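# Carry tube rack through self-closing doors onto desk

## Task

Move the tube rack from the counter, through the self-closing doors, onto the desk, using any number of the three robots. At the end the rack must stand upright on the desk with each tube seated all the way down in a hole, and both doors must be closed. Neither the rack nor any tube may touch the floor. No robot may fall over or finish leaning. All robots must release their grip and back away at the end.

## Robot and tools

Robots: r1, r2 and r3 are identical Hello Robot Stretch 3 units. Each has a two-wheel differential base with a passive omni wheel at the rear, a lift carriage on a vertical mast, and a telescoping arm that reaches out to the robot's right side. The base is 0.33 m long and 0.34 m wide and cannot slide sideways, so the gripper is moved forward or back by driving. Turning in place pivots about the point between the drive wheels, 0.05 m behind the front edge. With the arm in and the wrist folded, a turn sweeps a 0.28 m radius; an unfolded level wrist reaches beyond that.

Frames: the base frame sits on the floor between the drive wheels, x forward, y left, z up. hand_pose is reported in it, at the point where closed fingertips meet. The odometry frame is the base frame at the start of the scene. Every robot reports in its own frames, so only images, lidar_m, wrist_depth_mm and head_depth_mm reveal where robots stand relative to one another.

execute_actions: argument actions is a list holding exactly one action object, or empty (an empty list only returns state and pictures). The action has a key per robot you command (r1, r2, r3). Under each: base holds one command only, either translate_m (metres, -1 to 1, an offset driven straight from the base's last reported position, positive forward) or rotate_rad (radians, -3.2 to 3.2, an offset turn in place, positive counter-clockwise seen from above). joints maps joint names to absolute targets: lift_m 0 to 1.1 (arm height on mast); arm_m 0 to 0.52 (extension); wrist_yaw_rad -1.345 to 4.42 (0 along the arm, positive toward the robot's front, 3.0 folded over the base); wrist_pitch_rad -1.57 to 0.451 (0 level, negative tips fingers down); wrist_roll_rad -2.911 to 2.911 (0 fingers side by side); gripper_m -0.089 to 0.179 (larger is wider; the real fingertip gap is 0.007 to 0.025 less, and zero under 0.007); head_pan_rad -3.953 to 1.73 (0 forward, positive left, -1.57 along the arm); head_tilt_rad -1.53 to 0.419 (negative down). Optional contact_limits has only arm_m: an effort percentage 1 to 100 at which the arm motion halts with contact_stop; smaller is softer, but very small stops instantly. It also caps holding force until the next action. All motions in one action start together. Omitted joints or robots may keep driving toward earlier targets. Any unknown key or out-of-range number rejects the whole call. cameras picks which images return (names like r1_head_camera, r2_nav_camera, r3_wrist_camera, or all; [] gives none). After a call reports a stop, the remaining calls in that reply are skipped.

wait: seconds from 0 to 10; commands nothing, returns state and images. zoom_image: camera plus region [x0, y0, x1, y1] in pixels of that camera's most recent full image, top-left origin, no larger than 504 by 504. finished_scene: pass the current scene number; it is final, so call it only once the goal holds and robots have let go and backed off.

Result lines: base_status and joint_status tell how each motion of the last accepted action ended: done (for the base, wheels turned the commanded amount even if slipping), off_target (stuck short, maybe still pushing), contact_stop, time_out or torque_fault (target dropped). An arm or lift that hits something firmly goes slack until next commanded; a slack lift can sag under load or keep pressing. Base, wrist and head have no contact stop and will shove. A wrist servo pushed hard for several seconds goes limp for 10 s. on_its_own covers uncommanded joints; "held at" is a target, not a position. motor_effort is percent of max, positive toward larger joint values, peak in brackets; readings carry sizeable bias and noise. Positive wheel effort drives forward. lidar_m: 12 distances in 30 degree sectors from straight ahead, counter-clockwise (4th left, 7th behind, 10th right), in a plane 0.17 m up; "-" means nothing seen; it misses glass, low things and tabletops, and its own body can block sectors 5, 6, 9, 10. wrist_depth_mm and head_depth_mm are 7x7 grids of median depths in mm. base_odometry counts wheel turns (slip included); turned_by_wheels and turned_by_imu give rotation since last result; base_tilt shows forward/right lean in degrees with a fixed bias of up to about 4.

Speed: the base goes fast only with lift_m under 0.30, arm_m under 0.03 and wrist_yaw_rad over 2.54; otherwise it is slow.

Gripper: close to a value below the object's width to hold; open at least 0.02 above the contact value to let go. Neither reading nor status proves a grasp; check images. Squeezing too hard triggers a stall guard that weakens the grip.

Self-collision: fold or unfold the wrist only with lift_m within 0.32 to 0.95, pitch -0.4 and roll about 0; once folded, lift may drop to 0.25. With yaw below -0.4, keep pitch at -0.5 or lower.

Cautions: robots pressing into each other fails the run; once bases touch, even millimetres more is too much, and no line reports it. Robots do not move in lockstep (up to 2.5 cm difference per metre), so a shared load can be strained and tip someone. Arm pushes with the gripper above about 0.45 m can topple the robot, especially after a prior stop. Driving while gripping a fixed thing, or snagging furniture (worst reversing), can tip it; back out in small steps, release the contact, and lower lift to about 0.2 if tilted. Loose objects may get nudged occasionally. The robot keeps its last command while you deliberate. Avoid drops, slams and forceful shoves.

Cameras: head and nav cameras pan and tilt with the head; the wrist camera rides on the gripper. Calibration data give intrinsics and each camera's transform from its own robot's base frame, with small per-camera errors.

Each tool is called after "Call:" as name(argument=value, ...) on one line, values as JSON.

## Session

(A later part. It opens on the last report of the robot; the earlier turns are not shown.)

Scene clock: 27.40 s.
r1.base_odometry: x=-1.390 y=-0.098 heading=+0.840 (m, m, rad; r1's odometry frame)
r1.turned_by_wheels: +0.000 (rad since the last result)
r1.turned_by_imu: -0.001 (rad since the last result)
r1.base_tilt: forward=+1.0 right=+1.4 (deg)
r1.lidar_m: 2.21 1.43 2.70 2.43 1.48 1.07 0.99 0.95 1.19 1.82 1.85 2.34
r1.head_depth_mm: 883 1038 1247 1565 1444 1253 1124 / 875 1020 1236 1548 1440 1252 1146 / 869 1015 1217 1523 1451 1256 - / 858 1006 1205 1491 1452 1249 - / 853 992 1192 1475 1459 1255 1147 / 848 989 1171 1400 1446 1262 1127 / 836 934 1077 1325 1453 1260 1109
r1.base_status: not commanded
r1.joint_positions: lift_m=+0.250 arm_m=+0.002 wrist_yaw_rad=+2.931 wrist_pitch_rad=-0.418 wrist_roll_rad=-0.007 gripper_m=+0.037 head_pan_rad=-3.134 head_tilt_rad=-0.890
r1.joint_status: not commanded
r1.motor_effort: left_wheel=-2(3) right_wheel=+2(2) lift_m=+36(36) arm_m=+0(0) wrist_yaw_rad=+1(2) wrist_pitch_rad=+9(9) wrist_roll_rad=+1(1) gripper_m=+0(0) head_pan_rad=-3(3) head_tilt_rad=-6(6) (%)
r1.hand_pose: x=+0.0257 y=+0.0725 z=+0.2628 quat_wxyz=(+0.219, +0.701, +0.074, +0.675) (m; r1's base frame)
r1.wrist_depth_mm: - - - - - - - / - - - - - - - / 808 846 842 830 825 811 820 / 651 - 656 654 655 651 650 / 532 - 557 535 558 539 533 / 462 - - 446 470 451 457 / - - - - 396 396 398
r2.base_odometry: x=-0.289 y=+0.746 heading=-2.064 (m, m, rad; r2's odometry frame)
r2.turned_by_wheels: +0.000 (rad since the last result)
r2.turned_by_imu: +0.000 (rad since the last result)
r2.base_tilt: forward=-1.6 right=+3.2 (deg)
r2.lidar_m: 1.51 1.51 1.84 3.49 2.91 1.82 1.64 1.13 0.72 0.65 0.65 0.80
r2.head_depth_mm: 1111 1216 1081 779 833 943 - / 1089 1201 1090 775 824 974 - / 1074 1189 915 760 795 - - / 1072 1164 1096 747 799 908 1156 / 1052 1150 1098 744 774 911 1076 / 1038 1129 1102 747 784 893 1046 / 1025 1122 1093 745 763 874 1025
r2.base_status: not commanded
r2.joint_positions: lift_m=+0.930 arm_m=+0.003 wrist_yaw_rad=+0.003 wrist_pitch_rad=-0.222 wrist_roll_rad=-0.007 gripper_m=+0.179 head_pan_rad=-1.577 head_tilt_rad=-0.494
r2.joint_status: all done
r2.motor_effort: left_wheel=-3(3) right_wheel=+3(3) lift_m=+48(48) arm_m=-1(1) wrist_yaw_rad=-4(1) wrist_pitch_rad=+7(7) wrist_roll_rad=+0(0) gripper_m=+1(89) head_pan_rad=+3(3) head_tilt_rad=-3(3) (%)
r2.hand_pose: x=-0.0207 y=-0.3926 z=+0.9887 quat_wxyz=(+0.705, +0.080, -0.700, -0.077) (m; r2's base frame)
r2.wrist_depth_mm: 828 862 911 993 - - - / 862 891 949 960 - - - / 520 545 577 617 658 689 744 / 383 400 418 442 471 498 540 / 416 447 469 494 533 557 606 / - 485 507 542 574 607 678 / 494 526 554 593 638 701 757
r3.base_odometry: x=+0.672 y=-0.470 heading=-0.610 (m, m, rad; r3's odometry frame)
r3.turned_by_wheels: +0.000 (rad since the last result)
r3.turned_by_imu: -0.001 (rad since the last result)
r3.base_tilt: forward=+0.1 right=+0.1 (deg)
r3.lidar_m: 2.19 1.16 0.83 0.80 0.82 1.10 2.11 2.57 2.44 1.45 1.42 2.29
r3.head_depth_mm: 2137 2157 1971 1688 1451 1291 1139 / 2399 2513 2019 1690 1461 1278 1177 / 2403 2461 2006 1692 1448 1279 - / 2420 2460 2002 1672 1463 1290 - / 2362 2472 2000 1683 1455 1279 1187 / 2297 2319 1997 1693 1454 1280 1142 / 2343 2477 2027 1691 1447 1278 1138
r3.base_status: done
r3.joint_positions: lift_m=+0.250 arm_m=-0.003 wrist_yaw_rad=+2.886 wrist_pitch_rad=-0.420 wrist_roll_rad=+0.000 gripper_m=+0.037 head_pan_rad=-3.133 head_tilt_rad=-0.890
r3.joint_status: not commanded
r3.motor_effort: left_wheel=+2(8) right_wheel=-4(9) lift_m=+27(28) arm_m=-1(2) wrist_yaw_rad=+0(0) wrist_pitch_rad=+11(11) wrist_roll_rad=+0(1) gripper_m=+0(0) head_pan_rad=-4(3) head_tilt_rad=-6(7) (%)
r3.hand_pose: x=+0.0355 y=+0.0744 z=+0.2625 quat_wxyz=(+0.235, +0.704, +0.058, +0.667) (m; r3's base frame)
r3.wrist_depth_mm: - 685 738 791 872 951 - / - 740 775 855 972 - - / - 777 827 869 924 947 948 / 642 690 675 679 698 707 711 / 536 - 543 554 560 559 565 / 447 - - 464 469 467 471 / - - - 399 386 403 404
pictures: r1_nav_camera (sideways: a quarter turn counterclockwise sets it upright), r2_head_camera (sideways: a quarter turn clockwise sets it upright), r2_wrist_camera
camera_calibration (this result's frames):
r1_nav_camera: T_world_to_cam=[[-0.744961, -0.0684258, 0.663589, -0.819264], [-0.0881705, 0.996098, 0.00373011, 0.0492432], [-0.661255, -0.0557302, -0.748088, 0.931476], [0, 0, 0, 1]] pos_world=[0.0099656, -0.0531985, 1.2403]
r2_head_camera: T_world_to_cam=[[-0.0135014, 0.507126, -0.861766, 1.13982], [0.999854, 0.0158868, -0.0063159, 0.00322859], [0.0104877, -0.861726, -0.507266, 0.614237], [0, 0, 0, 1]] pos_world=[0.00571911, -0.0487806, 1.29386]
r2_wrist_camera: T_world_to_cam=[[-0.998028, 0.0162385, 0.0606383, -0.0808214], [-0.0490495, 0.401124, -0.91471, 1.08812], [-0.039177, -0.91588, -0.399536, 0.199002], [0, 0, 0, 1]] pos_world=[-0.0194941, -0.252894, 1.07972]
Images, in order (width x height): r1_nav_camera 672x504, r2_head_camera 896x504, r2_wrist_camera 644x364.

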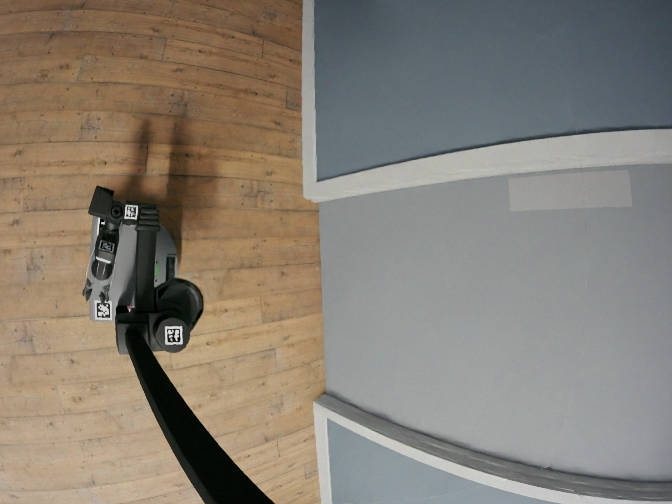

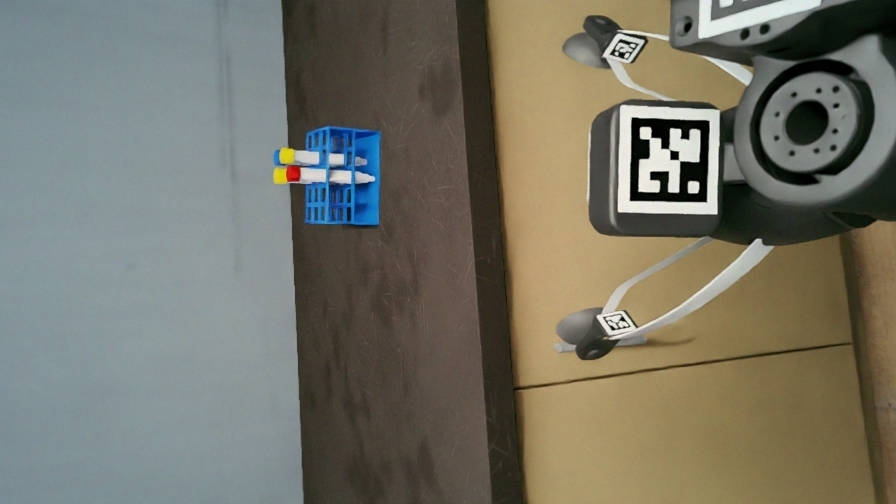

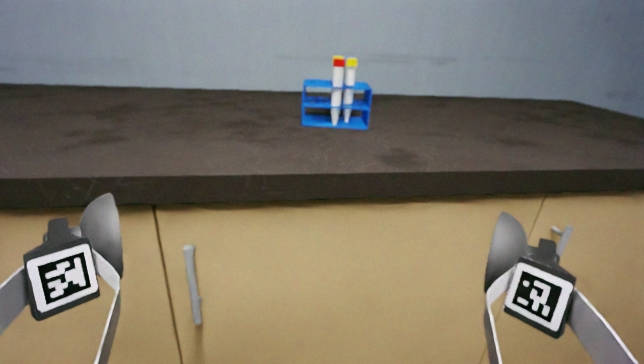

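Call:
execute_actions(actions=[{"r1":{"base":{"rotate_rad":-0.3}},"r3":{"base":{"rotate_rad":1.59}},"r2":{"base":{"rotate_rad":0.5}}}], cameras=[])

Call:
execute_actions(actions=[{"r1":{"base":{"translate_m":-0.42}},"r2":{"base":{"translate_m":-0.3}}}], cameras=[])

Call:
execute_actions(actions=[{"r1":{"base":{"rotate_rad":0.3},"joints":{"lift_m":0.31}},"r2":{"base":{"rotate_rad":-0.5}}}], cameras=[])

Call:
execute_actions(actions=[{"r2":{"base":{"translate_m":0.22}}}], cameras=["r1_nav_camera","r3_nav_camera","r2_wrist_camera","r2_head_camera"])

Scene clock: 32.13 s.
r1.base_odometry: x=-1.390 y=-0.098 heading=+0.540 (m, m, rad; r1's odometry frame)
r1.turned_by_wheels: -0.300 (rad since the last result)
r1.turned_by_imu: -0.300 (rad since the last result)
r1.base_tilt: forward=+0.9 right=+1.3 (deg)
r1.lidar_m: 2.24 1.42 2.39 2.70 2.52 1.19 1.01 0.95 0.99 1.49 1.82 1.97
r1.head_depth_mm: 1011 1171 1455 1684 1448 1260 1125 / 1010 1192 1420 1651 1450 1259 1145 / 968 1135 1376 1648 1458 1253 - / 925 1082 1288 1596 1461 1253 - / 890 1035 1227 1505 1458 1259 1146 / 852 986 1154 1406 1453 1267 1129 / 825 941 1105 1321 1453 1257 1106
r1.base_status: done
r1.joint_positions: lift_m=+0.250 arm_m=+0.002 wrist_yaw_rad=+2.931 wrist_pitch_rad=-0.418 wrist_roll_rad=-0.007 gripper_m=+0.037 head_pan_rad=-3.134 head_tilt_rad=-0.890
r1.joint_status: not commanded
r1.motor_effort: left_wheel=+0(7) right_wheel=-2(6) lift_m=+36(36) arm_m=+0(1) wrist_yaw_rad=+0(0) wrist_pitch_rad=+9(9) wrist_roll_rad=+0(0) gripper_m=+1(1) head_pan_rad=-4(3) head_tilt_rad=-6(5) (%)
r1.hand_pose: x=+0.0257 y=+0.0725 z=+0.2628 quat_wxyz=(+0.219, +0.701, +0.074, +0.675) (m; r1's base frame)
r1.wrist_depth_mm: - - - - - - - / - - - - - - 947 / 803 825 829 825 835 827 830 / 651 - 654 647 654 651 650 / 537 - 561 537 550 533 534 / 461 - - 446 468 453 457 / - - - - 396 395 399
r2.base_odometry: x=-0.289 y=+0.746 heading=-1.564 (m, m, rad; r2's odometry frame)
r2.turned_by_wheels: +0.500 (rad since the last result)
r2.turned_by_imu: +0.505 (rad since the last result)
r2.base_tilt: forward=-1.6 right=+3.2 (deg)
r2.lidar_m: 1.51 1.81 3.36 3.01 1.85 1.64 1.18 0.72 0.65 0.65 0.78 1.51
r2.head_depth_mm: 1025 1104 1089 742 720 806 - / 1054 1153 1092 741 763 865 - / 1093 1189 1094 764 801 - - / 1135 1250 1091 787 859 991 1219 / 1173 1280 1091 822 900 1079 1248 / 1218 1339 1090 862 979 1159 1281 / 1262 1386 1516 903 1045 1438 1276
r2.base_status: done
r2.joint_positions: lift_m=+0.930 arm_m=+0.003 wrist_yaw_rad=+0.002 wrist_pitch_rad=-0.222 wrist_roll_rad=-0.007 gripper_m=+0.179 head_pan_rad=-1.577 head_tilt_rad=-0.494
r2.joint_status: not commanded
r2.motor_effort: left_wheel=-3(7) right_wheel=+4(9) lift_m=+49(49) arm_m=-2(2) wrist_yaw_rad=-3(3) wrist_pitch_rad=+7(7) wrist_roll_rad=+0(0) gripper_m=+1(1) head_pan_rad=+3(3) head_tilt_rad=-3(3) (%)
r2.hand_pose: x=-0.0210 y=-0.3926 z=+0.9887 quat_wxyz=(+0.705, +0.079, -0.700, -0.078) (m; r2's base frame)
r2.wrist_depth_mm: - - - 974 899 829 797 / - - - - 958 880 815 / - 552 582 613 651 701 553 / - 593 519 456 423 440 457 / - 636 572 503 455 397 362 / - 703 618 545 484 456 393 / - 798 687 590 527 472 417
r3.base_odometry: x=+0.672 y=-0.470 heading=+0.980 (m, m, rad; r3's odometry frame)
r3.turned_by_wheels: +1.590 (rad since the last result)
r3.turned_by_imu: +1.567 (rad since the last result)
r3.base_tilt: forward=+0.1 right=+0.0 (deg)
r3.lidar_m: 0.80 0.83 1.12 2.11 2.56 2.43 1.42 1.43 2.29 2.20 1.15 0.83
r3.head_depth_mm: 2210 2391 2004 1698 1447 1274 1146 / 2211 2392 1997 1686 1451 1277 1181 / 2215 2388 2014 1695 1457 1267 - / 2241 2420 2001 1683 1467 1278 - / 2195 2416 1908 1676 1471 1273 1172 / 2140 1555 1745 1677 1462 1278 1135 / 2198 2302 1858 1695 1464 1282 1145
r3.base_status: done
r3.joint_positions: lift_m=+0.250 arm_m=-0.003 wrist_yaw_rad=+2.886 wrist_pitch_rad=-0.420 wrist_roll_rad=+0.000 gripper_m=+0.037 head_pan_rad=-3.134 head_tilt_rad=-0.890
r3.joint_status: not commanded
r3.motor_effort: left_wheel=-2(7) right_wheel=+3(13) lift_m=+28(28) arm_m=-1(1) wrist_yaw_rad=+0(0) wrist_pitch_rad=+10(11) wrist_roll_rad=+0(0) gripper_m=+0(0) head_pan_rad=-3(4) head_tilt_rad=-7(6) (%)
r3.hand_pose: x=+0.0355 y=+0.0744 z=+0.2625 quat_wxyz=(+0.235, +0.704, +0.058, +0.667) (m; r3's base frame)
r3.wrist_depth_mm: - - - - - 890 685 / - - - - - 914 688 / - 876 897 915 925 873 702 / 646 684 680 684 689 711 674 / 534 - 547 552 561 560 571 / 450 - - 458 471 467 477 / - - - 393 386 404 401
pictures: none
No camera images: the call's "cameras" was empty. Leave "cameras" out to get every camera's image.

Scene clock: 36.30 s.
r1.base_odometry: x=-1.751 y=-0.314 heading=+0.540 (m, m, rad; r1's odometry frame)
r1.turned_by_wheels: +0.000 (rad since the last result)
r1.turned_by_imu: +0.001 (rad since the last result)
r1.base_tilt: forward=+0.9 right=+1.2 (deg)
r1.lidar_m: 2.62 1.75 2.81 2.73 1.47 0.78 0.62 0.61 0.66 0.87 1.99 2.14
r1.head_depth_mm: 634 754 900 1078 1396 1249 1123 / 606 717 874 1123 1390 1253 1147 / 578 678 820 1037 1365 1265 - / 554 647 777 962 1272 1260 - / 533 618 732 895 1165 1264 1147 / 512 590 694 838 1063 1261 1131 / 492 564 660 792 988 1210 1104
r1.base_status: done
r1.joint_positions: lift_m=+0.250 arm_m=+0.002 wrist_yaw_rad=+2.931 wrist_pitch_rad=-0.418 wrist_roll_rad=-0.007 gripper_m=+0.037 head_pan_rad=-3.134 head_tilt_rad=-0.890
r1.joint_status: not commanded
r1.motor_effort: left_wheel=+1(6) right_wheel=-2(7) lift_m=+36(36) arm_m=+0(0) wrist_yaw_rad=+0(0) wrist_pitch_rad=+9(9) wrist_roll_rad=+0(0) gripper_m=+0(0) head_pan_rad=-3(2) head_tilt_rad=-6(5) (%)
r1.hand_pose: x=+0.0257 y=+0.0725 z=+0.2628 quat_wxyz=(+0.219, +0.701, +0.074, +0.675) (m; r1's base frame)
r1.wrist_depth_mm: - - - - - - - / - - - - - - - / 804 842 828 826 840 830 833 / 660 - 650 648 643 645 655 / 527 - 556 541 553 530 535 / 463 - - 448 470 457 452 / - - - - 393 396 394
r2.base_odometry: x=-0.291 y=+1.046 heading=-1.564 (m, m, rad; r2's odometry frame)
r2.turned_by_wheels: +0.000 (rad since the last result)
r2.turned_by_imu: -0.002 (rad since the last result)
r2.base_tilt: forward=-1.6 right=+3.3 (deg)
r2.lidar_m: 1.80 2.15 3.59 2.51 1.52 1.35 1.01 0.62 0.55 0.55 0.67 1.80
r2.head_depth_mm: 944 1026 1025 739 606 677 - / 979 1064 1090 744 630 723 - / 1013 1104 1091 746 641 - - / 1044 1151 1096 747 719 836 1021 / 1085 1196 1094 747 753 906 1084 / 1128 1239 1099 756 821 966 1197 / 1165 1295 1101 780 875 1059 1265
r2.base_status: done
r2.joint_positions: lift_m=+0.930 arm_m=+0.003 wrist_yaw_rad=+0.002 wrist_pitch_rad=-0.222 wrist_roll_rad=-0.007 gripper_m=+0.179 head_pan_rad=-1.577 head_tilt_rad=-0.494
r2.joint_status: not commanded
r2.motor_effort: left_wheel=-3(7) right_wheel=+3(2) lift_m=+48(48) arm_m=-1(1) wrist_yaw_rad=-2(3) wrist_pitch_rad=+7(7) wrist_roll_rad=+0(0) gripper_m=+0(0) head_pan_rad=+2(2) head_tilt_rad=-3(2) (%)
r2.hand_pose: x=-0.0210 y=-0.3926 z=+0.9887 quat_wxyz=(+0.705, +0.079, -0.700, -0.078) (m; r2's base frame)
r2.wrist_depth_mm: - - 981 891 825 770 715 / - - 988 934 856 810 754 / 517 545 577 616 533 695 743 / 507 427 394 404 420 438 460 / 578 478 432 361 331 334 330 / - 529 474 416 371 347 284 / 744 617 520 451 398 358 316
r3.base_odometry: x=+0.672 y=-0.470 heading=+0.980 (m, m, rad; r3's odometry frame)
r3.turned_by_wheels: +0.000 (rad since the last result)
r3.turned_by_imu: +0.001 (rad since the last result)
r3.base_tilt: forward=+0.1 right=+0.0 (deg)
r3.lidar_m: 0.80 0.83 1.12 2.11 2.57 2.43 1.77 2.41 2.28 2.20 1.15 0.83
r3.head_depth_mm: 2217 2397 2014 1665 1460 1274 1136 / 2187 2415 2001 1696 1454 1271 1183 / 2220 2410 2015 1677 1462 1284 - / 2248 2441 2021 1680 1457 1280 - / 2119 1988 2003 1686 1455 1278 1179 / 2176 2251 1997 1689 1461 1282 1139 / 2186 2433 2021 1681 1449 1276 1143
r3.base_status: not commanded
r3.joint_positions: lift_m=+0.250 arm_m=-0.003 wrist_yaw_rad=+2.886 wrist_pitch_rad=-0.420 wrist_roll_rad=+0.000 gripper_m=+0.037 head_pan_rad=-3.134 head_tilt_rad=-0.890
r3.joint_status: not commanded
r3.motor_effort: left_wheel=-2(2) right_wheel=+3(4) lift_m=+28(28) arm_m=-1(1) wrist_yaw_rad=+0(0) wrist_pitch_rad=+10(10) wrist_roll_rad=+0(1) gripper_m=+0(0) head_pan_rad=-3(2) head_tilt_rad=-7(6) (%)
r3.hand_pose: x=+0.0355 y=+0.0744 z=+0.2625 quat_wxyz=(+0.235, +0.704, +0.058, +0.667) (m; r3's base frame)
r3.wrist_depth_mm: - - - - - 894 694 / - - - - - 925 701 / - 879 892 907 890 879 715 / 647 689 667 691 677 722 671 / 540 - 546 552 550 562 572 / 449 - - 461 473 471 476 / - - - 395 390 401 407
pictures: none
No camera images: the call's "cameras" was empty. Leave "cameras" out to get every camera's image.

Scene clock: 38.10 s.
r1.base_odometry: x=-1.751 y=-0.314 heading=+0.840 (m, m, rad; r1's odometry frame)
r1.turned_by_wheels: +0.300 (rad since the last result)
r1.turned_by_imu: +0.299 (rad since the last result)
r1.base_tilt: forward=+1.0 right=+1.3 (deg)
r1.lidar_m: 1.78 1.75 2.74 2.27 0.87 0.66 0.61 0.62 0.68 1.51 2.02 2.56
r1.head_depth_mm: 525 616 741 930 1256 1246 1125 / 522 613 734 920 1223 1256 - / 519 604 726 905 1203 1281 - / 514 599 717 894 1186 1256 - / 510 592 711 884 1162 1257 1145 / 505 588 701 867 1144 1259 1131 / 499 581 693 857 1120 1251 1110
r1.base_status: done
r1.joint_positions: lift_m=+0.310 arm_m=+0.002 wrist_yaw_rad=+2.931 wrist_pitch_rad=-0.418 wrist_roll_rad=-0.007 gripper_m=+0.037 head_pan_rad=-3.134 head_tilt_rad=-0.890
r1.joint_status: all done
r1.motor_effort: left_wheel=-3(8) right_wheel=+2(5) lift_m=+45(48) arm_m=+0(0) wrist_yaw_rad=+0(0) wrist_pitch_rad=+8(9) wrist_roll_rad=+1(0) gripper_m=+0(0) head_pan_rad=-3(4) head_tilt_rad=-6(6) (%)
r1.hand_pose: x=+0.0257 y=+0.0725 z=+0.3226 quat_wxyz=(+0.219, +0.701, +0.074, +0.675) (m; r1's base frame)
r1.wrist_depth_mm: - - - - - - - / - - - - - - - / 920 961 955 953 969 964 960 / 738 - 750 758 763 744 742 / 624 - 640 619 645 618 618 / 526 517 - 522 541 525 527 / 457 469 - 456 456 461 459
r2.base_odometry: x=-0.291 y=+1.046 heading=-2.064 (m, m, rad; r2's odometry frame)
r2.turned_by_wheels: -0.500 (rad since the last result)
r2.turned_by_imu: -0.506 (rad since the last result)
r2.base_tilt: forward=-1.6 right=+3.3 (deg)
r2.lidar_m: 1.80 1.80 2.18 3.59 2.39 1.50 1.36 0.96 0.61 0.55 0.56 0.68
r2.head_depth_mm: 1028 1124 1094 742 699 790 - / 1008 1110 1092 744 689 817 - / 999 1091 1091 741 638 - - / 987 1079 1088 744 673 761 930 / 972 1059 1098 748 630 767 898 / 955 1051 1023 746 651 750 876 / 945 1035 1088 745 631 732 857
r2.base_status: done
r2.joint_positions: lift_m=+0.930 arm_m=+0.003 wrist_yaw_rad=+0.002 wrist_pitch_rad=-0.222 wrist_roll_rad=-0.007 gripper_m=+0.179 head_pan_rad=-1.577 head_tilt_rad=-0.494
r2.joint_status: not commanded
r2.motor_effort: left_wheel=+1(6) right_wheel=-3(7) lift_m=+48(48) arm_m=-1(2) wrist_yaw_rad=-2(3) wrist_pitch_rad=+7(7) wrist_roll_rad=+0(0) gripper_m=+0(1) head_pan_rad=+3(3) head_tilt_rad=-3(3) (%)
r2.hand_pose: x=-0.0211 y=-0.3926 z=+0.9887 quat_wxyz=(+0.705, +0.079, -0.700, -0.078) (m; r2's base frame)
r2.wrist_depth_mm: 751 784 820 864 910 974 - / 777 771 858 916 973 - - / 524 501 532 614 654 694 827 / 363 377 389 402 420 435 456 / 300 317 330 350 375 398 453 / - 365 389 409 438 466 524 / 374 396 419 452 487 525 587
r3.base_odometry: x=+0.672 y=-0.470 heading=+0.980 (m, m, rad; r3's odometry frame)
r3.turned_by_wheels: +0.000 (rad since the last result)
r3.turned_by_imu: +0.001 (rad since the last result)
r3.base_tilt: forward=+0.1 right=+0.1 (deg)
r3.lidar_m: 0.80 0.83 1.12 2.11 2.57 2.43 1.78 2.42 2.28 2.20 1.15 0.83
r3.head_depth_mm: 2203 2398 2005 1696 1461 1275 1146 / 2201 2401 1993 1680 1460 1276 1182 / 2240 2380 2002 1673 1453 1281 - / 2238 2423 2014 1686 1445 1286 - / 2100 2034 2016 1701 1468 1280 1174 / 2130 2258 2017 1681 1454 1271 1139 / 2157 2372 1989 1696 1460 1281 1144
r3.base_status: not commanded
r3.joint_positions: lift_m=+0.250 arm_m=-0.003 wrist_yaw_rad=+2.886 wrist_pitch_rad=-0.420 wrist_roll_rad=+0.000 gripper_m=+0.037 head_pan_rad=-3.134 head_tilt_rad=-0.890
r3.joint_status: not commanded
r3.motor_effort: left_wheel=-2(2) right_wheel=+3(3) lift_m=+27(28) arm_m=-1(2) wrist_yaw_rad=+0(0) wrist_pitch_rad=+10(10) wrist_roll_rad=+1(0) gripper_m=+0(0) head_pan_rad=-3(3) head_tilt_rad=-6(6) (%)
r3.hand_pose: x=+0.0355 y=+0.0744 z=+0.2625 quat_wxyz=(+0.235, +0.704, +0.058, +0.667) (m; r3's base frame)
r3.wrist_depth_mm: - - - - - 883 700 / - - - - - 920 694 / - 908 899 907 938 860 705 / 641 683 674 686 708 698 674 / 529 - 545 558 560 566 563 / 450 - - 464 472 464 471 / - - - 398 386 406 403
pictures: none
No camera images: the call's "cameras" was empty. Leave "cameras" out to get every camera's image.

Scene clock: 41.30 s.
r1.base_odometry: x=-1.751 y=-0.314 heading=+0.840 (m, m, rad; r1's odometry frame)
r1.turned_by_wheels: +0.000 (rad since the last result)
r1.turned_by_imu: -0.001 (rad since the last result)
r1.base_tilt: forward=+1.0 right=+1.4 (deg)
r1.lidar_m: 1.78 1.74 2.73 2.28 0.87 0.66 0.61 0.62 0.68 1.50 2.02 2.56
r1.head_depth_mm: 527 617 744 933 1251 1257 1128 / 523 612 732 917 1237 1259 - / 518 604 727 906 1209 1280 - / 514 599 717 892 1185 1256 - / 510 595 709 880 1161 1255 1151 / 505 589 702 867 1138 1257 1128 / 501 583 692 859 1113 1254 1107
r1.base_status: not commanded
r1.joint_positions: lift_m=+0.310 arm_m=+0.002 wrist_yaw_rad=+2.931 wrist_pitch_rad=-0.418 wrist_roll_rad=-0.007 gripper_m=+0.037 head_pan_rad=-3.134 head_tilt_rad=-0.890
r1.joint_status: not commanded
r1.motor_effort: left_wheel=-3(3) right_wheel=+1(1) lift_m=+44(44) arm_m=+0(0) wrist_yaw_rad=+0(0) wrist_pitch_rad=+9(8) wrist_roll_rad=+0(0) gripper_m=+1(0) head_pan_rad=-3(4) head_tilt_rad=-6(6) (%)
r1.hand_pose: x=+0.0257 y=+0.0725 z=+0.3226 quat_wxyz=(+0.219, +0.701, +0.074, +0.675) (m; r1's base frame)
r1.wrist_depth_mm: - - - - - - - / - - - - - - - / 920 952 962 947 959 960 953 / 760 - 741 746 748 746 756 / 615 - 643 621 640 620 618 / 527 521 - 524 539 521 525 / 459 475 - 456 454 456 456
r2.base_odometry: x=-0.395 y=+0.852 heading=-2.064 (m, m, rad; r2's odometry frame)
r2.turned_by_wheels: +0.000 (rad since the last result)
r2.turned_by_imu: +0.001 (rad since the last result)
r2.base_tilt: forward=-1.6 right=+3.2 (deg)
r2.lidar_m: 1.58 1.59 1.92 3.64 2.80 1.75 1.57 0.90 0.57 0.52 0.52 0.63
r2.head_depth_mm: 983 1089 1088 739 629 730 - / 975 1067 1095 741 624 754 - / 960 1050 1027 746 604 - - / 953 1040 1101 746 629 706 860 / 932 1020 1084 746 606 709 828 / 924 1005 1061 748 606 686 810 / 911 997 1046 744 607 678 797
r2.base_status: done
r2.joint_positions: lift_m=+0.930 arm_m=+0.003 wrist_yaw_rad=+0.002 wrist_pitch_rad=-0.222 wrist_roll_rad=-0.007 gripper_m=+0.179 head_pan_rad=-1.577 head_tilt_rad=-0.494
r2.joint_status: not commanded
r2.motor_effort: left_wheel=+1(5) right_wheel=-4(3) lift_m=+49(48) arm_m=-1(2) wrist_yaw_rad=-3(2) wrist_pitch_rad=+7(7) wrist_roll_rad=+0(0) gripper_m=+0(0) head_pan_rad=+3(3) head_tilt_rad=-3(3) (%)
r2.hand_pose: x=-0.0211 y=-0.3926 z=+0.9887 quat_wxyz=(+0.705, +0.079, -0.700, -0.078) (m; r2's base frame)
r2.wrist_depth_mm: 722 749 788 836 866 912 977 / 747 776 836 878 924 955 - / 524 546 561 527 653 692 749 / 362 374 387 407 423 438 456 / 294 287 299 315 330 350 377 / - 323 337 363 388 408 448 / 328 348 371 398 430 463 512
r3.base_odometry: x=+0.672 y=-0.470 heading=+0.980 (m, m, rad; r3's odometry frame)
r3.turned_by_wheels: +0.000 (rad since the last result)
r3.turned_by_imu: +0.001 (rad since the last result)
r3.base_tilt: forward=+0.1 right=+0.0 (deg)
r3.lidar_m: 0.80 0.83 1.12 2.11 2.57 2.44 1.77 2.41 2.28 2.20 1.15 0.83
r3.head_depth_mm: 2216 2397 2016 1686 1459 1288 1141 / 2199 2398 2007 1691 1458 1287 1176 / 2218 2407 1987 1685 1465 1278 - / 2249 2449 2018 1692 1464 1283 - / 2105 2041 1999 1684 1458 1271 1172 / 2142 2243 2029 1678 1457 1284 1144 / 2164 2406 2011 1682 1445 1278 1140
r3.base_status: not commanded
r3.joint_positions: lift_m=+0.250 arm_m=-0.003 wrist_yaw_rad=+2.886 wrist_pitch_rad=-0.420 wrist_roll_rad=+0.000 gripper_m=+0.037 head_pan_rad=-3.134 head_tilt_rad=-0.890
r3.joint_status: not commanded
r3.motor_effort: left_wheel=-1(2) right_wheel=+3(3) lift_m=+27(27) arm_m=-1(1) wrist_yaw_rad=+0(0) wrist_pitch_rad=+10(10) wrist_roll_rad=+0(1) gripper_m=+0(0) head_pan_rad=-3(3) head_tilt_rad=-6(7) (%)
r3.hand_pose: x=+0.0355 y=+0.0744 z=+0.2625 quat_wxyz=(+0.235, +0.704, +0.058, +0.667) (m; r3's base frame)
r3.wrist_depth_mm: - - - - - 899 686 / - - - - - 909 694 / - 883 892 916 932 867 711 / 655 675 678 687 700 702 677 / 537 - 549 553 565 556 571 / 447 - - 465 476 473 472 / - - - 395 388 402 406
pictures: r1_nav_camera (sideways: a quarter turn counterclockwise sets it upright), r2_head_camera (sideways: a quarter turn clockwise sets it upright), r2_wrist_camera, r3_nav_camera (sideways: a quarter turn counterclockwise sets it upright)
camera_calibration (this result's frames):
r1_nav_camera: T_world_to_cam=[[-0.745011, -0.0683707, 0.663539, -0.819198], [-0.0880966, 0.996105, 0.00372469, 0.0492498], [-0.661209, -0.0556806, -0.748132, 0.931534], [0, 0, 0, 1]] pos_world=[0.0099658, -0.0531988, 1.2403]
r2_head_camera: T_world_to_cam=[[-0.0135019, 0.507126, -0.861766, 1.13982], [0.999854, 0.0158877, -0.0063159, 0.00322859], [0.0104886, -0.861726, -0.507266, 0.614236], [0, 0, 0, 1]] pos_world=[0.00571916, -0.0487806, 1.29386]
r2_wrist_camera: T_world_to_cam=[[-0.998005, 0.0176058, 0.0606359, -0.080616], [-0.0485031, 0.401069, -0.914763, 1.08818], [-0.0404244, -0.915879, -0.399415, 0.198843], [0, 0, 0, 1]] pos_world=[-0.019637, -0.2529, 1.07973]
r3_nav_camera: T_world_to_cam=[[-0.810359, 0.033462, 0.584978, -0.706927], [-0.00387122, 0.99804, -0.0624529, 0.134024], [-0.585921, -0.0528738, -0.808641, 1.00849], [0, 0, 0, 1]] pos_world=[0.0185497, -0.056783, 1.23741]
Images, in order (width x height): r1_nav_camera 672x504, r2_head_camera 896x504, r2_wrist_camera 644x364, r3_nav_camera 672x504.

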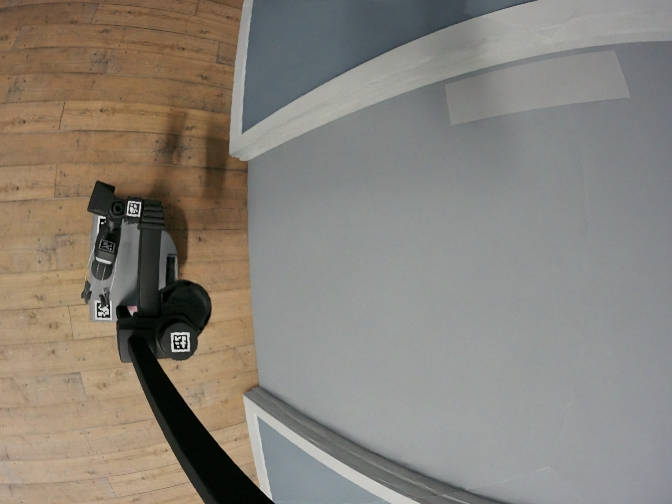

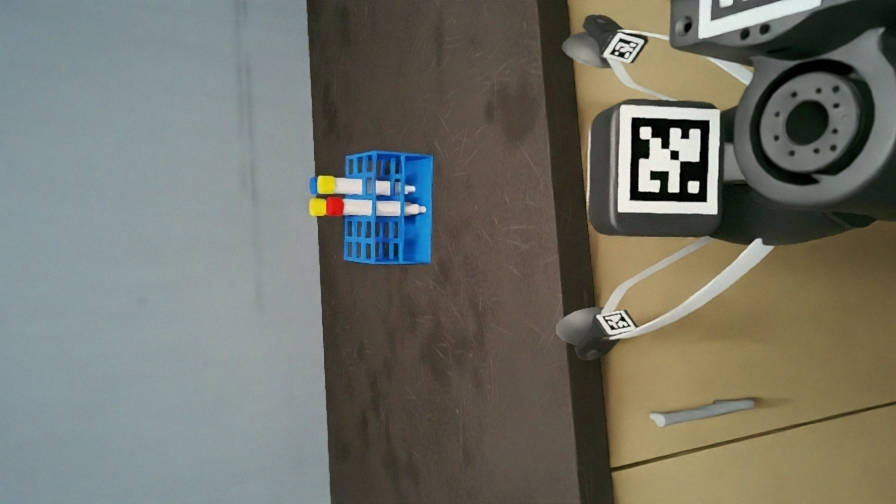

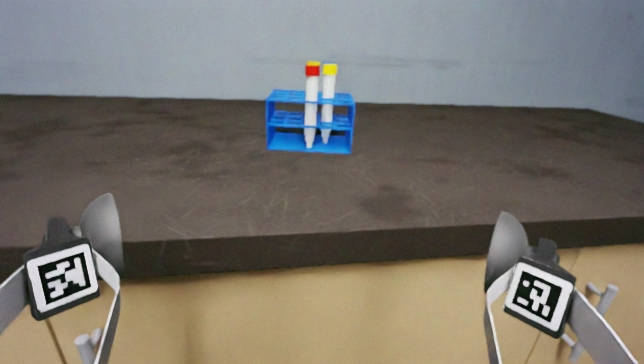

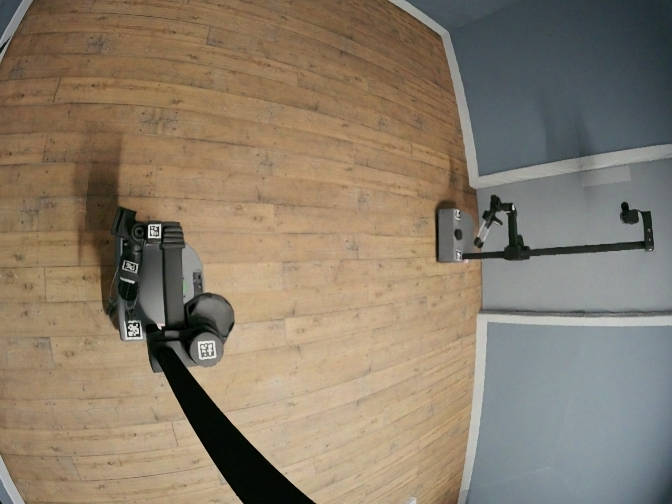

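Call:
execute_actions(actions=[{"r1":{"base":{"translate_m":-1.0}},"r2":{"joints":{"arm_m":0.28,"lift_m":0.9}},"r3":{"base":{"translate_m":-1.0}}}], cameras=["r1_nav_camera","r3_nav_camera","r2_wrist_camera","r2_head_camera"])

Scene clock: 52.83 s.
r1.base_odometry: x=-2.418 y=-1.059 heading=+0.840 (m, m, rad; r1's odometry frame)
r1.turned_by_wheels: +0.000 (rad since the last result)
r1.turned_by_imu: +0.015 (rad since the last result)
r1.base_tilt: forward=+0.9 right=+1.3 (deg)
r1.lidar_m: 1.72 3.63 0.35 0.25 0.23 0.24 0.32 1.66 1.13 1.06 0.61 0.68
r1.head_depth_mm: - - 297 331 382 451 540 / - 301 340 394 468 572 - / 307 349 407 485 602 754 - / 356 416 500 629 845 1201 - / 429 537 1953 1695 1445 1248 1146 / 1725 2028 2111 1716 1450 1256 1126 / 1671 1908 2094 1704 1451 1257 1111
r1.base_status: done
r1.joint_positions: lift_m=+0.310 arm_m=+0.002 wrist_yaw_rad=+2.931 wrist_pitch_rad=-0.417 wrist_roll_rad=-0.007 gripper_m=+0.037 head_pan_rad=-3.135 head_tilt_rad=-0.895
r1.joint_status: not commanded
r1.motor_effort: left_wheel=-6(87) right_wheel=-11(61) lift_m=+42(44) arm_m=+0(0) wrist_yaw_rad=+1(3) wrist_pitch_rad=+8(9) wrist_roll_rad=+1(0) gripper_m=+0(0) head_pan_rad=-2(3) head_tilt_rad=-2(6) (%)
r1.hand_pose: x=+0.0257 y=+0.0726 z=+0.3228 quat_wxyz=(+0.218, +0.701, +0.074, +0.675) (m; r1's base frame)
r1.wrist_depth_mm: - 242 285 359 489 - - / - 261 303 389 545 - - / - 282 324 425 619 969 941 / 232 - 350 470 690 750 750 / 251 - 363 494 634 621 624 / 266 295 - 513 543 528 525 / 276 314 - 459 458 459 459
r2.base_odometry: x=-0.395 y=+0.852 heading=-2.064 (m, m, rad; r2's odometry frame)
r2.turned_by_wheels: +0.000 (rad since the last result)
r2.turned_by_imu: -0.001 (rad since the last result)
r2.base_tilt: forward=-1.6 right=+3.3 (deg)
r2.lidar_m: 1.58 1.58 1.92 3.62 2.81 1.74 1.57 0.90 0.57 0.51 0.52 0.63
r2.head_depth_mm: 987 1088 1090 - 666 771 924 / 976 1064 1134 - 670 750 891 / 960 1051 1089 - 655 735 873 / 948 1035 1094 743 628 724 853 / 938 1022 1079 743 606 705 828 / 921 1010 1064 745 608 683 808 / 908 999 1046 746 606 676 795
r2.base_status: not commanded
r2.joint_positions: lift_m=+0.900 arm_m=+0.280 wrist_yaw_rad=+0.002 wrist_pitch_rad=-0.221 wrist_roll_rad=-0.007 gripper_m=+0.179 head_pan_rad=-1.577 head_tilt_rad=-0.494
r2.joint_status: all done
r2.motor_effort: left_wheel=+1(1) right_wheel=-4(4) lift_m=+39(41) arm_m=+3(3) wrist_yaw_rad=-2(2) wrist_pitch_rad=+7(7) wrist_roll_rad=+0(0) gripper_m=+0(1) head_pan_rad=+3(3) head_tilt_rad=-3(3) (%)
r2.hand_pose: x=-0.0211 y=-0.6694 z=+0.9592 quat_wxyz=(+0.705, +0.079, -0.700, -0.077) (m; r2's base frame)
r2.wrist_depth_mm: 496 518 542 572 601 629 662 / 531 550 582 224 643 685 722 / 427 449 266 228 532 573 615 / 296 308 263 239 321 359 374 / 240 233 236 242 246 273 272 / - 187 192 197 201 201 212 / 154 157 160 164 167 169 172
r3.base_odometry: x=+0.115 y=-1.300 heading=+0.980 (m, m, rad; r3's odometry frame)
r3.turned_by_wheels: +0.000 (rad since the last result)
r3.turned_by_imu: +0.006 (rad since the last result)
r3.base_tilt: forward=+0.2 right=+0.1 (deg)
r3.lidar_m: 1.80 1.86 2.18 2.13 1.93 1.38 1.41 1.48 1.88 2.21 2.29 1.87
r3.head_depth_mm: 1250 1437 1725 1667 1448 1279 1143 / 1332 1506 1738 1697 1460 1281 1178 / 1495 1714 1903 1689 1449 1277 - / 1709 1974 2003 1676 1465 1281 - / 2076 2110 2004 1693 1458 1287 1177 / 3196 2396 1996 1680 1451 1280 1143 / 3263 2482 1996 1688 1455 1273 1149
r3.base_status: done
r3.joint_positions: lift_m=+0.250 arm_m=-0.003 wrist_yaw_rad=+2.886 wrist_pitch_rad=-0.420 wrist_roll_rad=+0.000 gripper_m=+0.037 head_pan_rad=-3.134 head_tilt_rad=-0.890
r3.joint_status: not commanded
r3.motor_effort: left_wheel=-1(9) right_wheel=+3(6) lift_m=+28(28) arm_m=-2(1) wrist_yaw_rad=+0(0) wrist_pitch_rad=+10(10) wrist_roll_rad=+0(1) gripper_m=+0(0) head_pan_rad=-4(3) head_tilt_rad=-6(6) (%)
r3.hand_pose: x=+0.0355 y=+0.0744 z=+0.2625 quat_wxyz=(+0.235, +0.704, +0.058, +0.667) (m; r3's base frame)
r3.wrist_depth_mm: - - - - - - - / - - - - - - - / - 892 892 910 934 921 953 / 657 685 675 688 703 692 707 / 537 - 547 556 555 563 576 / 448 - - 454 470 468 470 / - - - 399 390 401 409
pictures: r1_nav_camera (sideways: a quarter turn counterclockwise sets it upright), r2_head_camera (sideways: a quarter turn clockwise sets it upright), r2_wrist_camera, r3_nav_camera (sideways: a quarter turn counterclockwise sets it upright)
camera_calibration (this result's frames):
r1_nav_camera: T_world_to_cam=[[-0.748534, -0.0676254, 0.659639, -0.814095], [-0.0870863, 0.996195, 0.00330634, 0.0497883], [-0.657353, -0.0549706, -0.751575, 0.935988], [0, 0, 0, 1]] pos_world=[0.0102323, -0.0532005, 1.24031]
r2_head_camera: T_world_to_cam=[[-0.0135019, 0.507126, -0.861766, 1.13982], [0.999854, 0.0158877, -0.0063159, 0.00322859], [0.0104886, -0.861726, -0.507266, 0.614237], [0, 0, 0, 1]] pos_world=[0.00571916, -0.0487806, 1.29386]
r2_wrist_camera: T_world_to_cam=[[-0.998003, 0.0177803, 0.0606203, -0.073851], [-0.0484511, 0.400345, -0.915083, 1.17202], [-0.0405395, -0.916192, -0.398684, -0.0673988], [0, 0, 0, 1]] pos_world=[-0.0196503, -0.529648, 1.0501]
r3_nav_camera: T_world_to_cam=[[-0.81047, 0.033461, 0.584823, -0.706725], [-0.00385955, 0.99804, -0.0624521, 0.134022], [-0.585767, -0.0528727, -0.808753, 1.00863], [0, 0, 0, 1]] pos_world=[0.018562, -0.0567829, 1.23741]
Images, in order (width x height): r1_nav_camera 672x504, r2_head_camera 896x504, r2_wrist_camera 644x364, r3_nav_camera 672x504.

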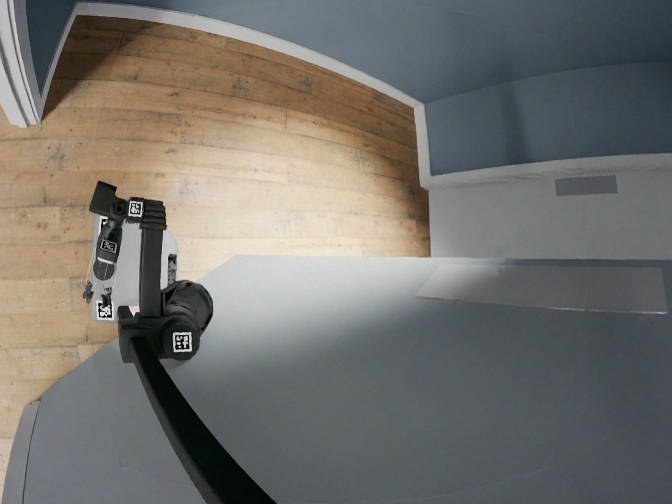

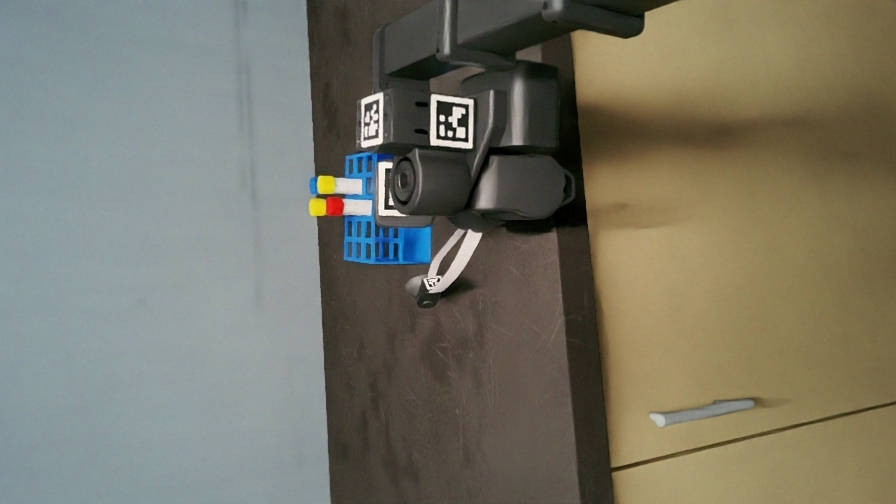

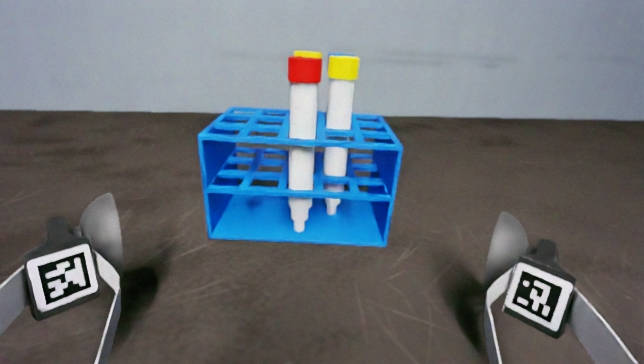

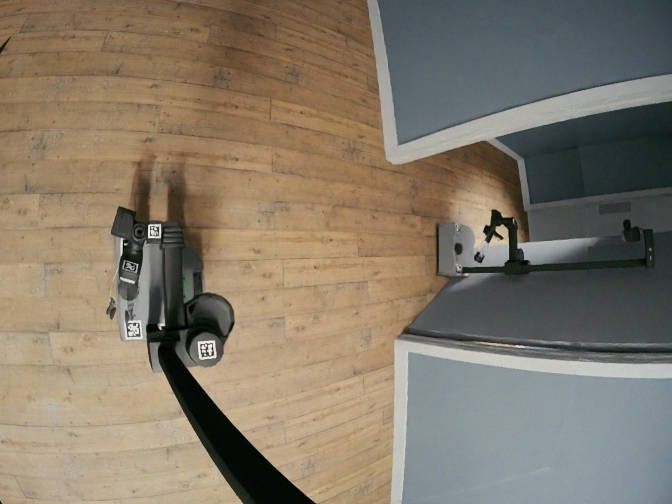

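Call:
execute_actions(actions=[{"r1":{"base":{"translate_m":-1.0}},"r2":{"base":{"translate_m":0.006},"joints":{"arm_m":0.39,"lift_m":0.893}},"r3":{"base":{"translate_m":-0.6},"joints":{"lift_m":0.31}}}], cameras=["r1_nav_camera","r3_nav_camera","r2_wrist_camera"])

Scene clock: 64.93 s.
r1.base_odometry: x=-3.085 y=-1.803 heading=+0.840 (m, m, rad; r1's odometry frame)
r1.turned_by_wheels: +0.000 (rad since the last result)
r1.turned_by_imu: +0.003 (rad since the last result)
r1.base_tilt: forward=+1.1 right=+1.3 (deg)
r1.lidar_m: 0.90 1.22 1.01 0.94 0.96 0.95 0.98 1.00 1.18 1.14 1.16 0.87
r1.head_depth_mm: 812 924 1119 1403 1451 1258 1128 / 862 993 1161 1408 1449 1253 - / 855 998 1209 1500 1443 1275 - / 851 991 1192 1488 1451 1253 - / 843 988 1178 1473 1446 1257 1140 / 838 976 1171 1458 1457 1253 1120 / 835 971 1161 1438 1444 1265 1104
r1.base_status: done
r1.joint_positions: lift_m=+0.310 arm_m=+0.002 wrist_yaw_rad=+2.931 wrist_pitch_rad=-0.417 wrist_roll_rad=-0.007 gripper_m=+0.037 head_pan_rad=-3.135 head_tilt_rad=-0.895
r1.joint_status: not commanded
r1.motor_effort: left_wheel=-3(16) right_wheel=+1(17) lift_m=+41(42) arm_m=+0(0) wrist_yaw_rad=+0(1) wrist_pitch_rad=+8(8) wrist_roll_rad=+1(1) gripper_m=+0(0) head_pan_rad=-3(2) head_tilt_rad=-3(2) (%)
r1.hand_pose: x=+0.0257 y=+0.0726 z=+0.3228 quat_wxyz=(+0.218, +0.701, +0.074, +0.675) (m; r1's base frame)
r1.wrist_depth_mm: - 803 876 938 - - - / - 880 920 - - - - / 839 918 939 963 946 984 961 / 761 - 744 747 763 751 752 / 617 - 647 624 641 622 619 / 528 517 - 526 546 530 521 / 461 467 - 454 456 460 458
r2.base_odometry: x=-0.398 y=+0.847 heading=-2.063 (m, m, rad; r2's odometry frame)
r2.turned_by_wheels: +0.000 (rad since the last result)
r2.turned_by_imu: -0.001 (rad since the last result)
r2.base_tilt: forward=-1.6 right=+3.3 (deg)
r2.lidar_m: 1.57 1.58 1.91 3.64 2.81 1.75 1.57 0.89 0.57 0.51 0.52 0.63
r2.head_depth_mm: 989 1087 1086 - 676 770 919 / 972 1063 1144 682 630 750 899 / 959 1055 1125 655 628 735 869 / 948 1037 1092 711 629 723 853 / 936 1022 1077 746 606 706 831 / 919 1005 1065 742 606 685 812 / 908 993 1051 745 606 676 786
r2.base_status: done
r2.joint_positions: lift_m=+0.893 arm_m=+0.390 wrist_yaw_rad=+0.002 wrist_pitch_rad=-0.221 wrist_roll_rad=-0.007 gripper_m=+0.179 head_pan_rad=-1.577 head_tilt_rad=-0.494
r2.joint_status: all done
r2.motor_effort: left_wheel=+1(6) right_wheel=-3(7) lift_m=+40(39) arm_m=+3(3) wrist_yaw_rad=-3(2) wrist_pitch_rad=+7(7) wrist_roll_rad=+0(0) gripper_m=+0(0) head_pan_rad=+2(3) head_tilt_rad=-3(3) (%)
r2.hand_pose: x=-0.0211 y=-0.7794 z=+0.9522 quat_wxyz=(+0.705, +0.079, -0.700, -0.077) (m; r2's base frame)
r2.wrist_depth_mm: 411 426 446 472 498 524 552 / 435 453 480 92 525 560 597 / 406 423 447 99 455 544 617 / 281 270 139 123 132 338 357 / 226 111 145 111 146 124 255 / - 121 139 123 143 117 201 / 146 142 149 143 144 156 164
r3.base_odometry: x=-0.219 y=-1.798 heading=+0.980 (m, m, rad; r3's odometry frame)
r3.turned_by_wheels: +0.000 (rad since the last result)
r3.turned_by_imu: +0.005 (rad since the last result)
r3.base_tilt: forward=+0.1 right=+0.1 (deg)
r3.lidar_m: 2.39 2.47 2.43 2.03 1.07 0.82 0.92 0.98 1.04 2.21 2.30 2.49
r3.head_depth_mm: 780 887 998 1155 1397 1288 1139 / 825 946 1092 1299 1428 1281 - / 870 1002 1168 1409 1450 1280 - / 926 1069 1276 1550 1454 1279 - / 981 1150 1386 1624 1462 1279 1176 / 1048 1244 1536 1688 1453 1286 1145 / 1138 1363 1768 1669 1464 1280 1139
r3.base_status: done
r3.joint_positions: lift_m=+0.310 arm_m=-0.003 wrist_yaw_rad=+2.886 wrist_pitch_rad=-0.419 wrist_roll_rad=+0.000 gripper_m=+0.037 head_pan_rad=-3.134 head_tilt_rad=-0.890
r3.joint_status: all done
r3.motor_effort: left_wheel=-2(9) right_wheel=+3(8) lift_m=+38(42) arm_m=-1(2) wrist_yaw_rad=+0(0) wrist_pitch_rad=+10(10) wrist_roll_rad=+0(0) gripper_m=+0(0) head_pan_rad=-3(4) head_tilt_rad=-6(6) (%)
r3.hand_pose: x=+0.0355 y=+0.0745 z=+0.3222 quat_wxyz=(+0.235, +0.704, +0.058, +0.667) (m; r3's base frame)
r3.wrist_depth_mm: - - - - - - - / - - - - - - - / - - - - - - - / 756 791 770 797 809 801 816 / 627 - 635 637 662 657 656 / 517 - 546 531 541 539 544 / 450 - - 453 448 466 471
pictures: r1_nav_camera (sideways: a quarter turn counterclockwise sets it upright), r2_wrist_camera, r3_nav_camera (sideways: a quarter turn counterclockwise sets it upright)
camera_calibration (this result's frames):
r1_nav_camera: T_world_to_cam=[[-0.748534, -0.0676263, 0.659639, -0.814094], [-0.0870875, 0.996195, 0.00330629, 0.0497883], [-0.657352, -0.0549714, -0.751576, 0.935988], [0, 0, 0, 1]] pos_world=[0.0102324, -0.0532005, 1.24031]
r2_wrist_camera: T_world_to_cam=[[-0.998002, 0.017792, 0.0606203, -0.0714645], [-0.048447, 0.400332, -0.915088, 1.20964], [-0.0405495, -0.916197, -0.398671, -0.170979], [0, 0, 0, 1]] pos_world=[-0.0196514, -0.639637, 1.0431]
r3_nav_camera: T_world_to_cam=[[-0.810545, 0.0334604, 0.584719, -0.706589], [-0.00385153, 0.998041, -0.0624516, 0.134022], [-0.585663, -0.0528719, -0.808828, 1.00873], [0, 0, 0, 1]] pos_world=[0.0185702, -0.0567828, 1.23742]
Images, in order (width x height): r1_nav_camera 672x504, r2_wrist_camera 644x364, r3_nav_camera 672x504.

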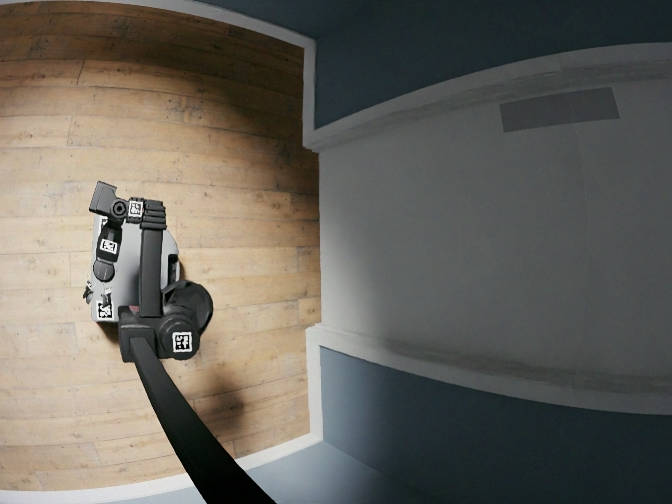

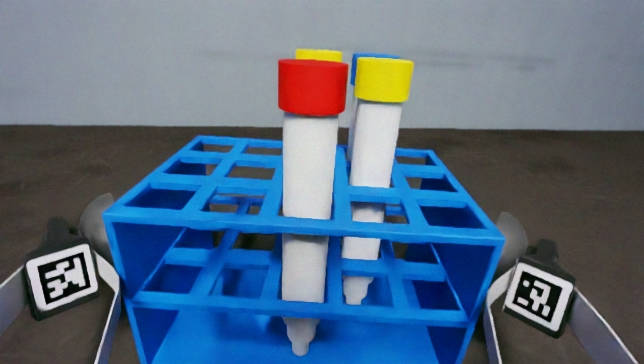

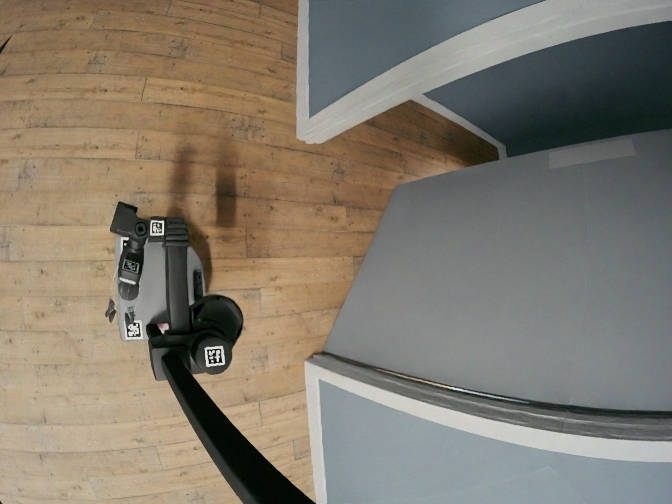

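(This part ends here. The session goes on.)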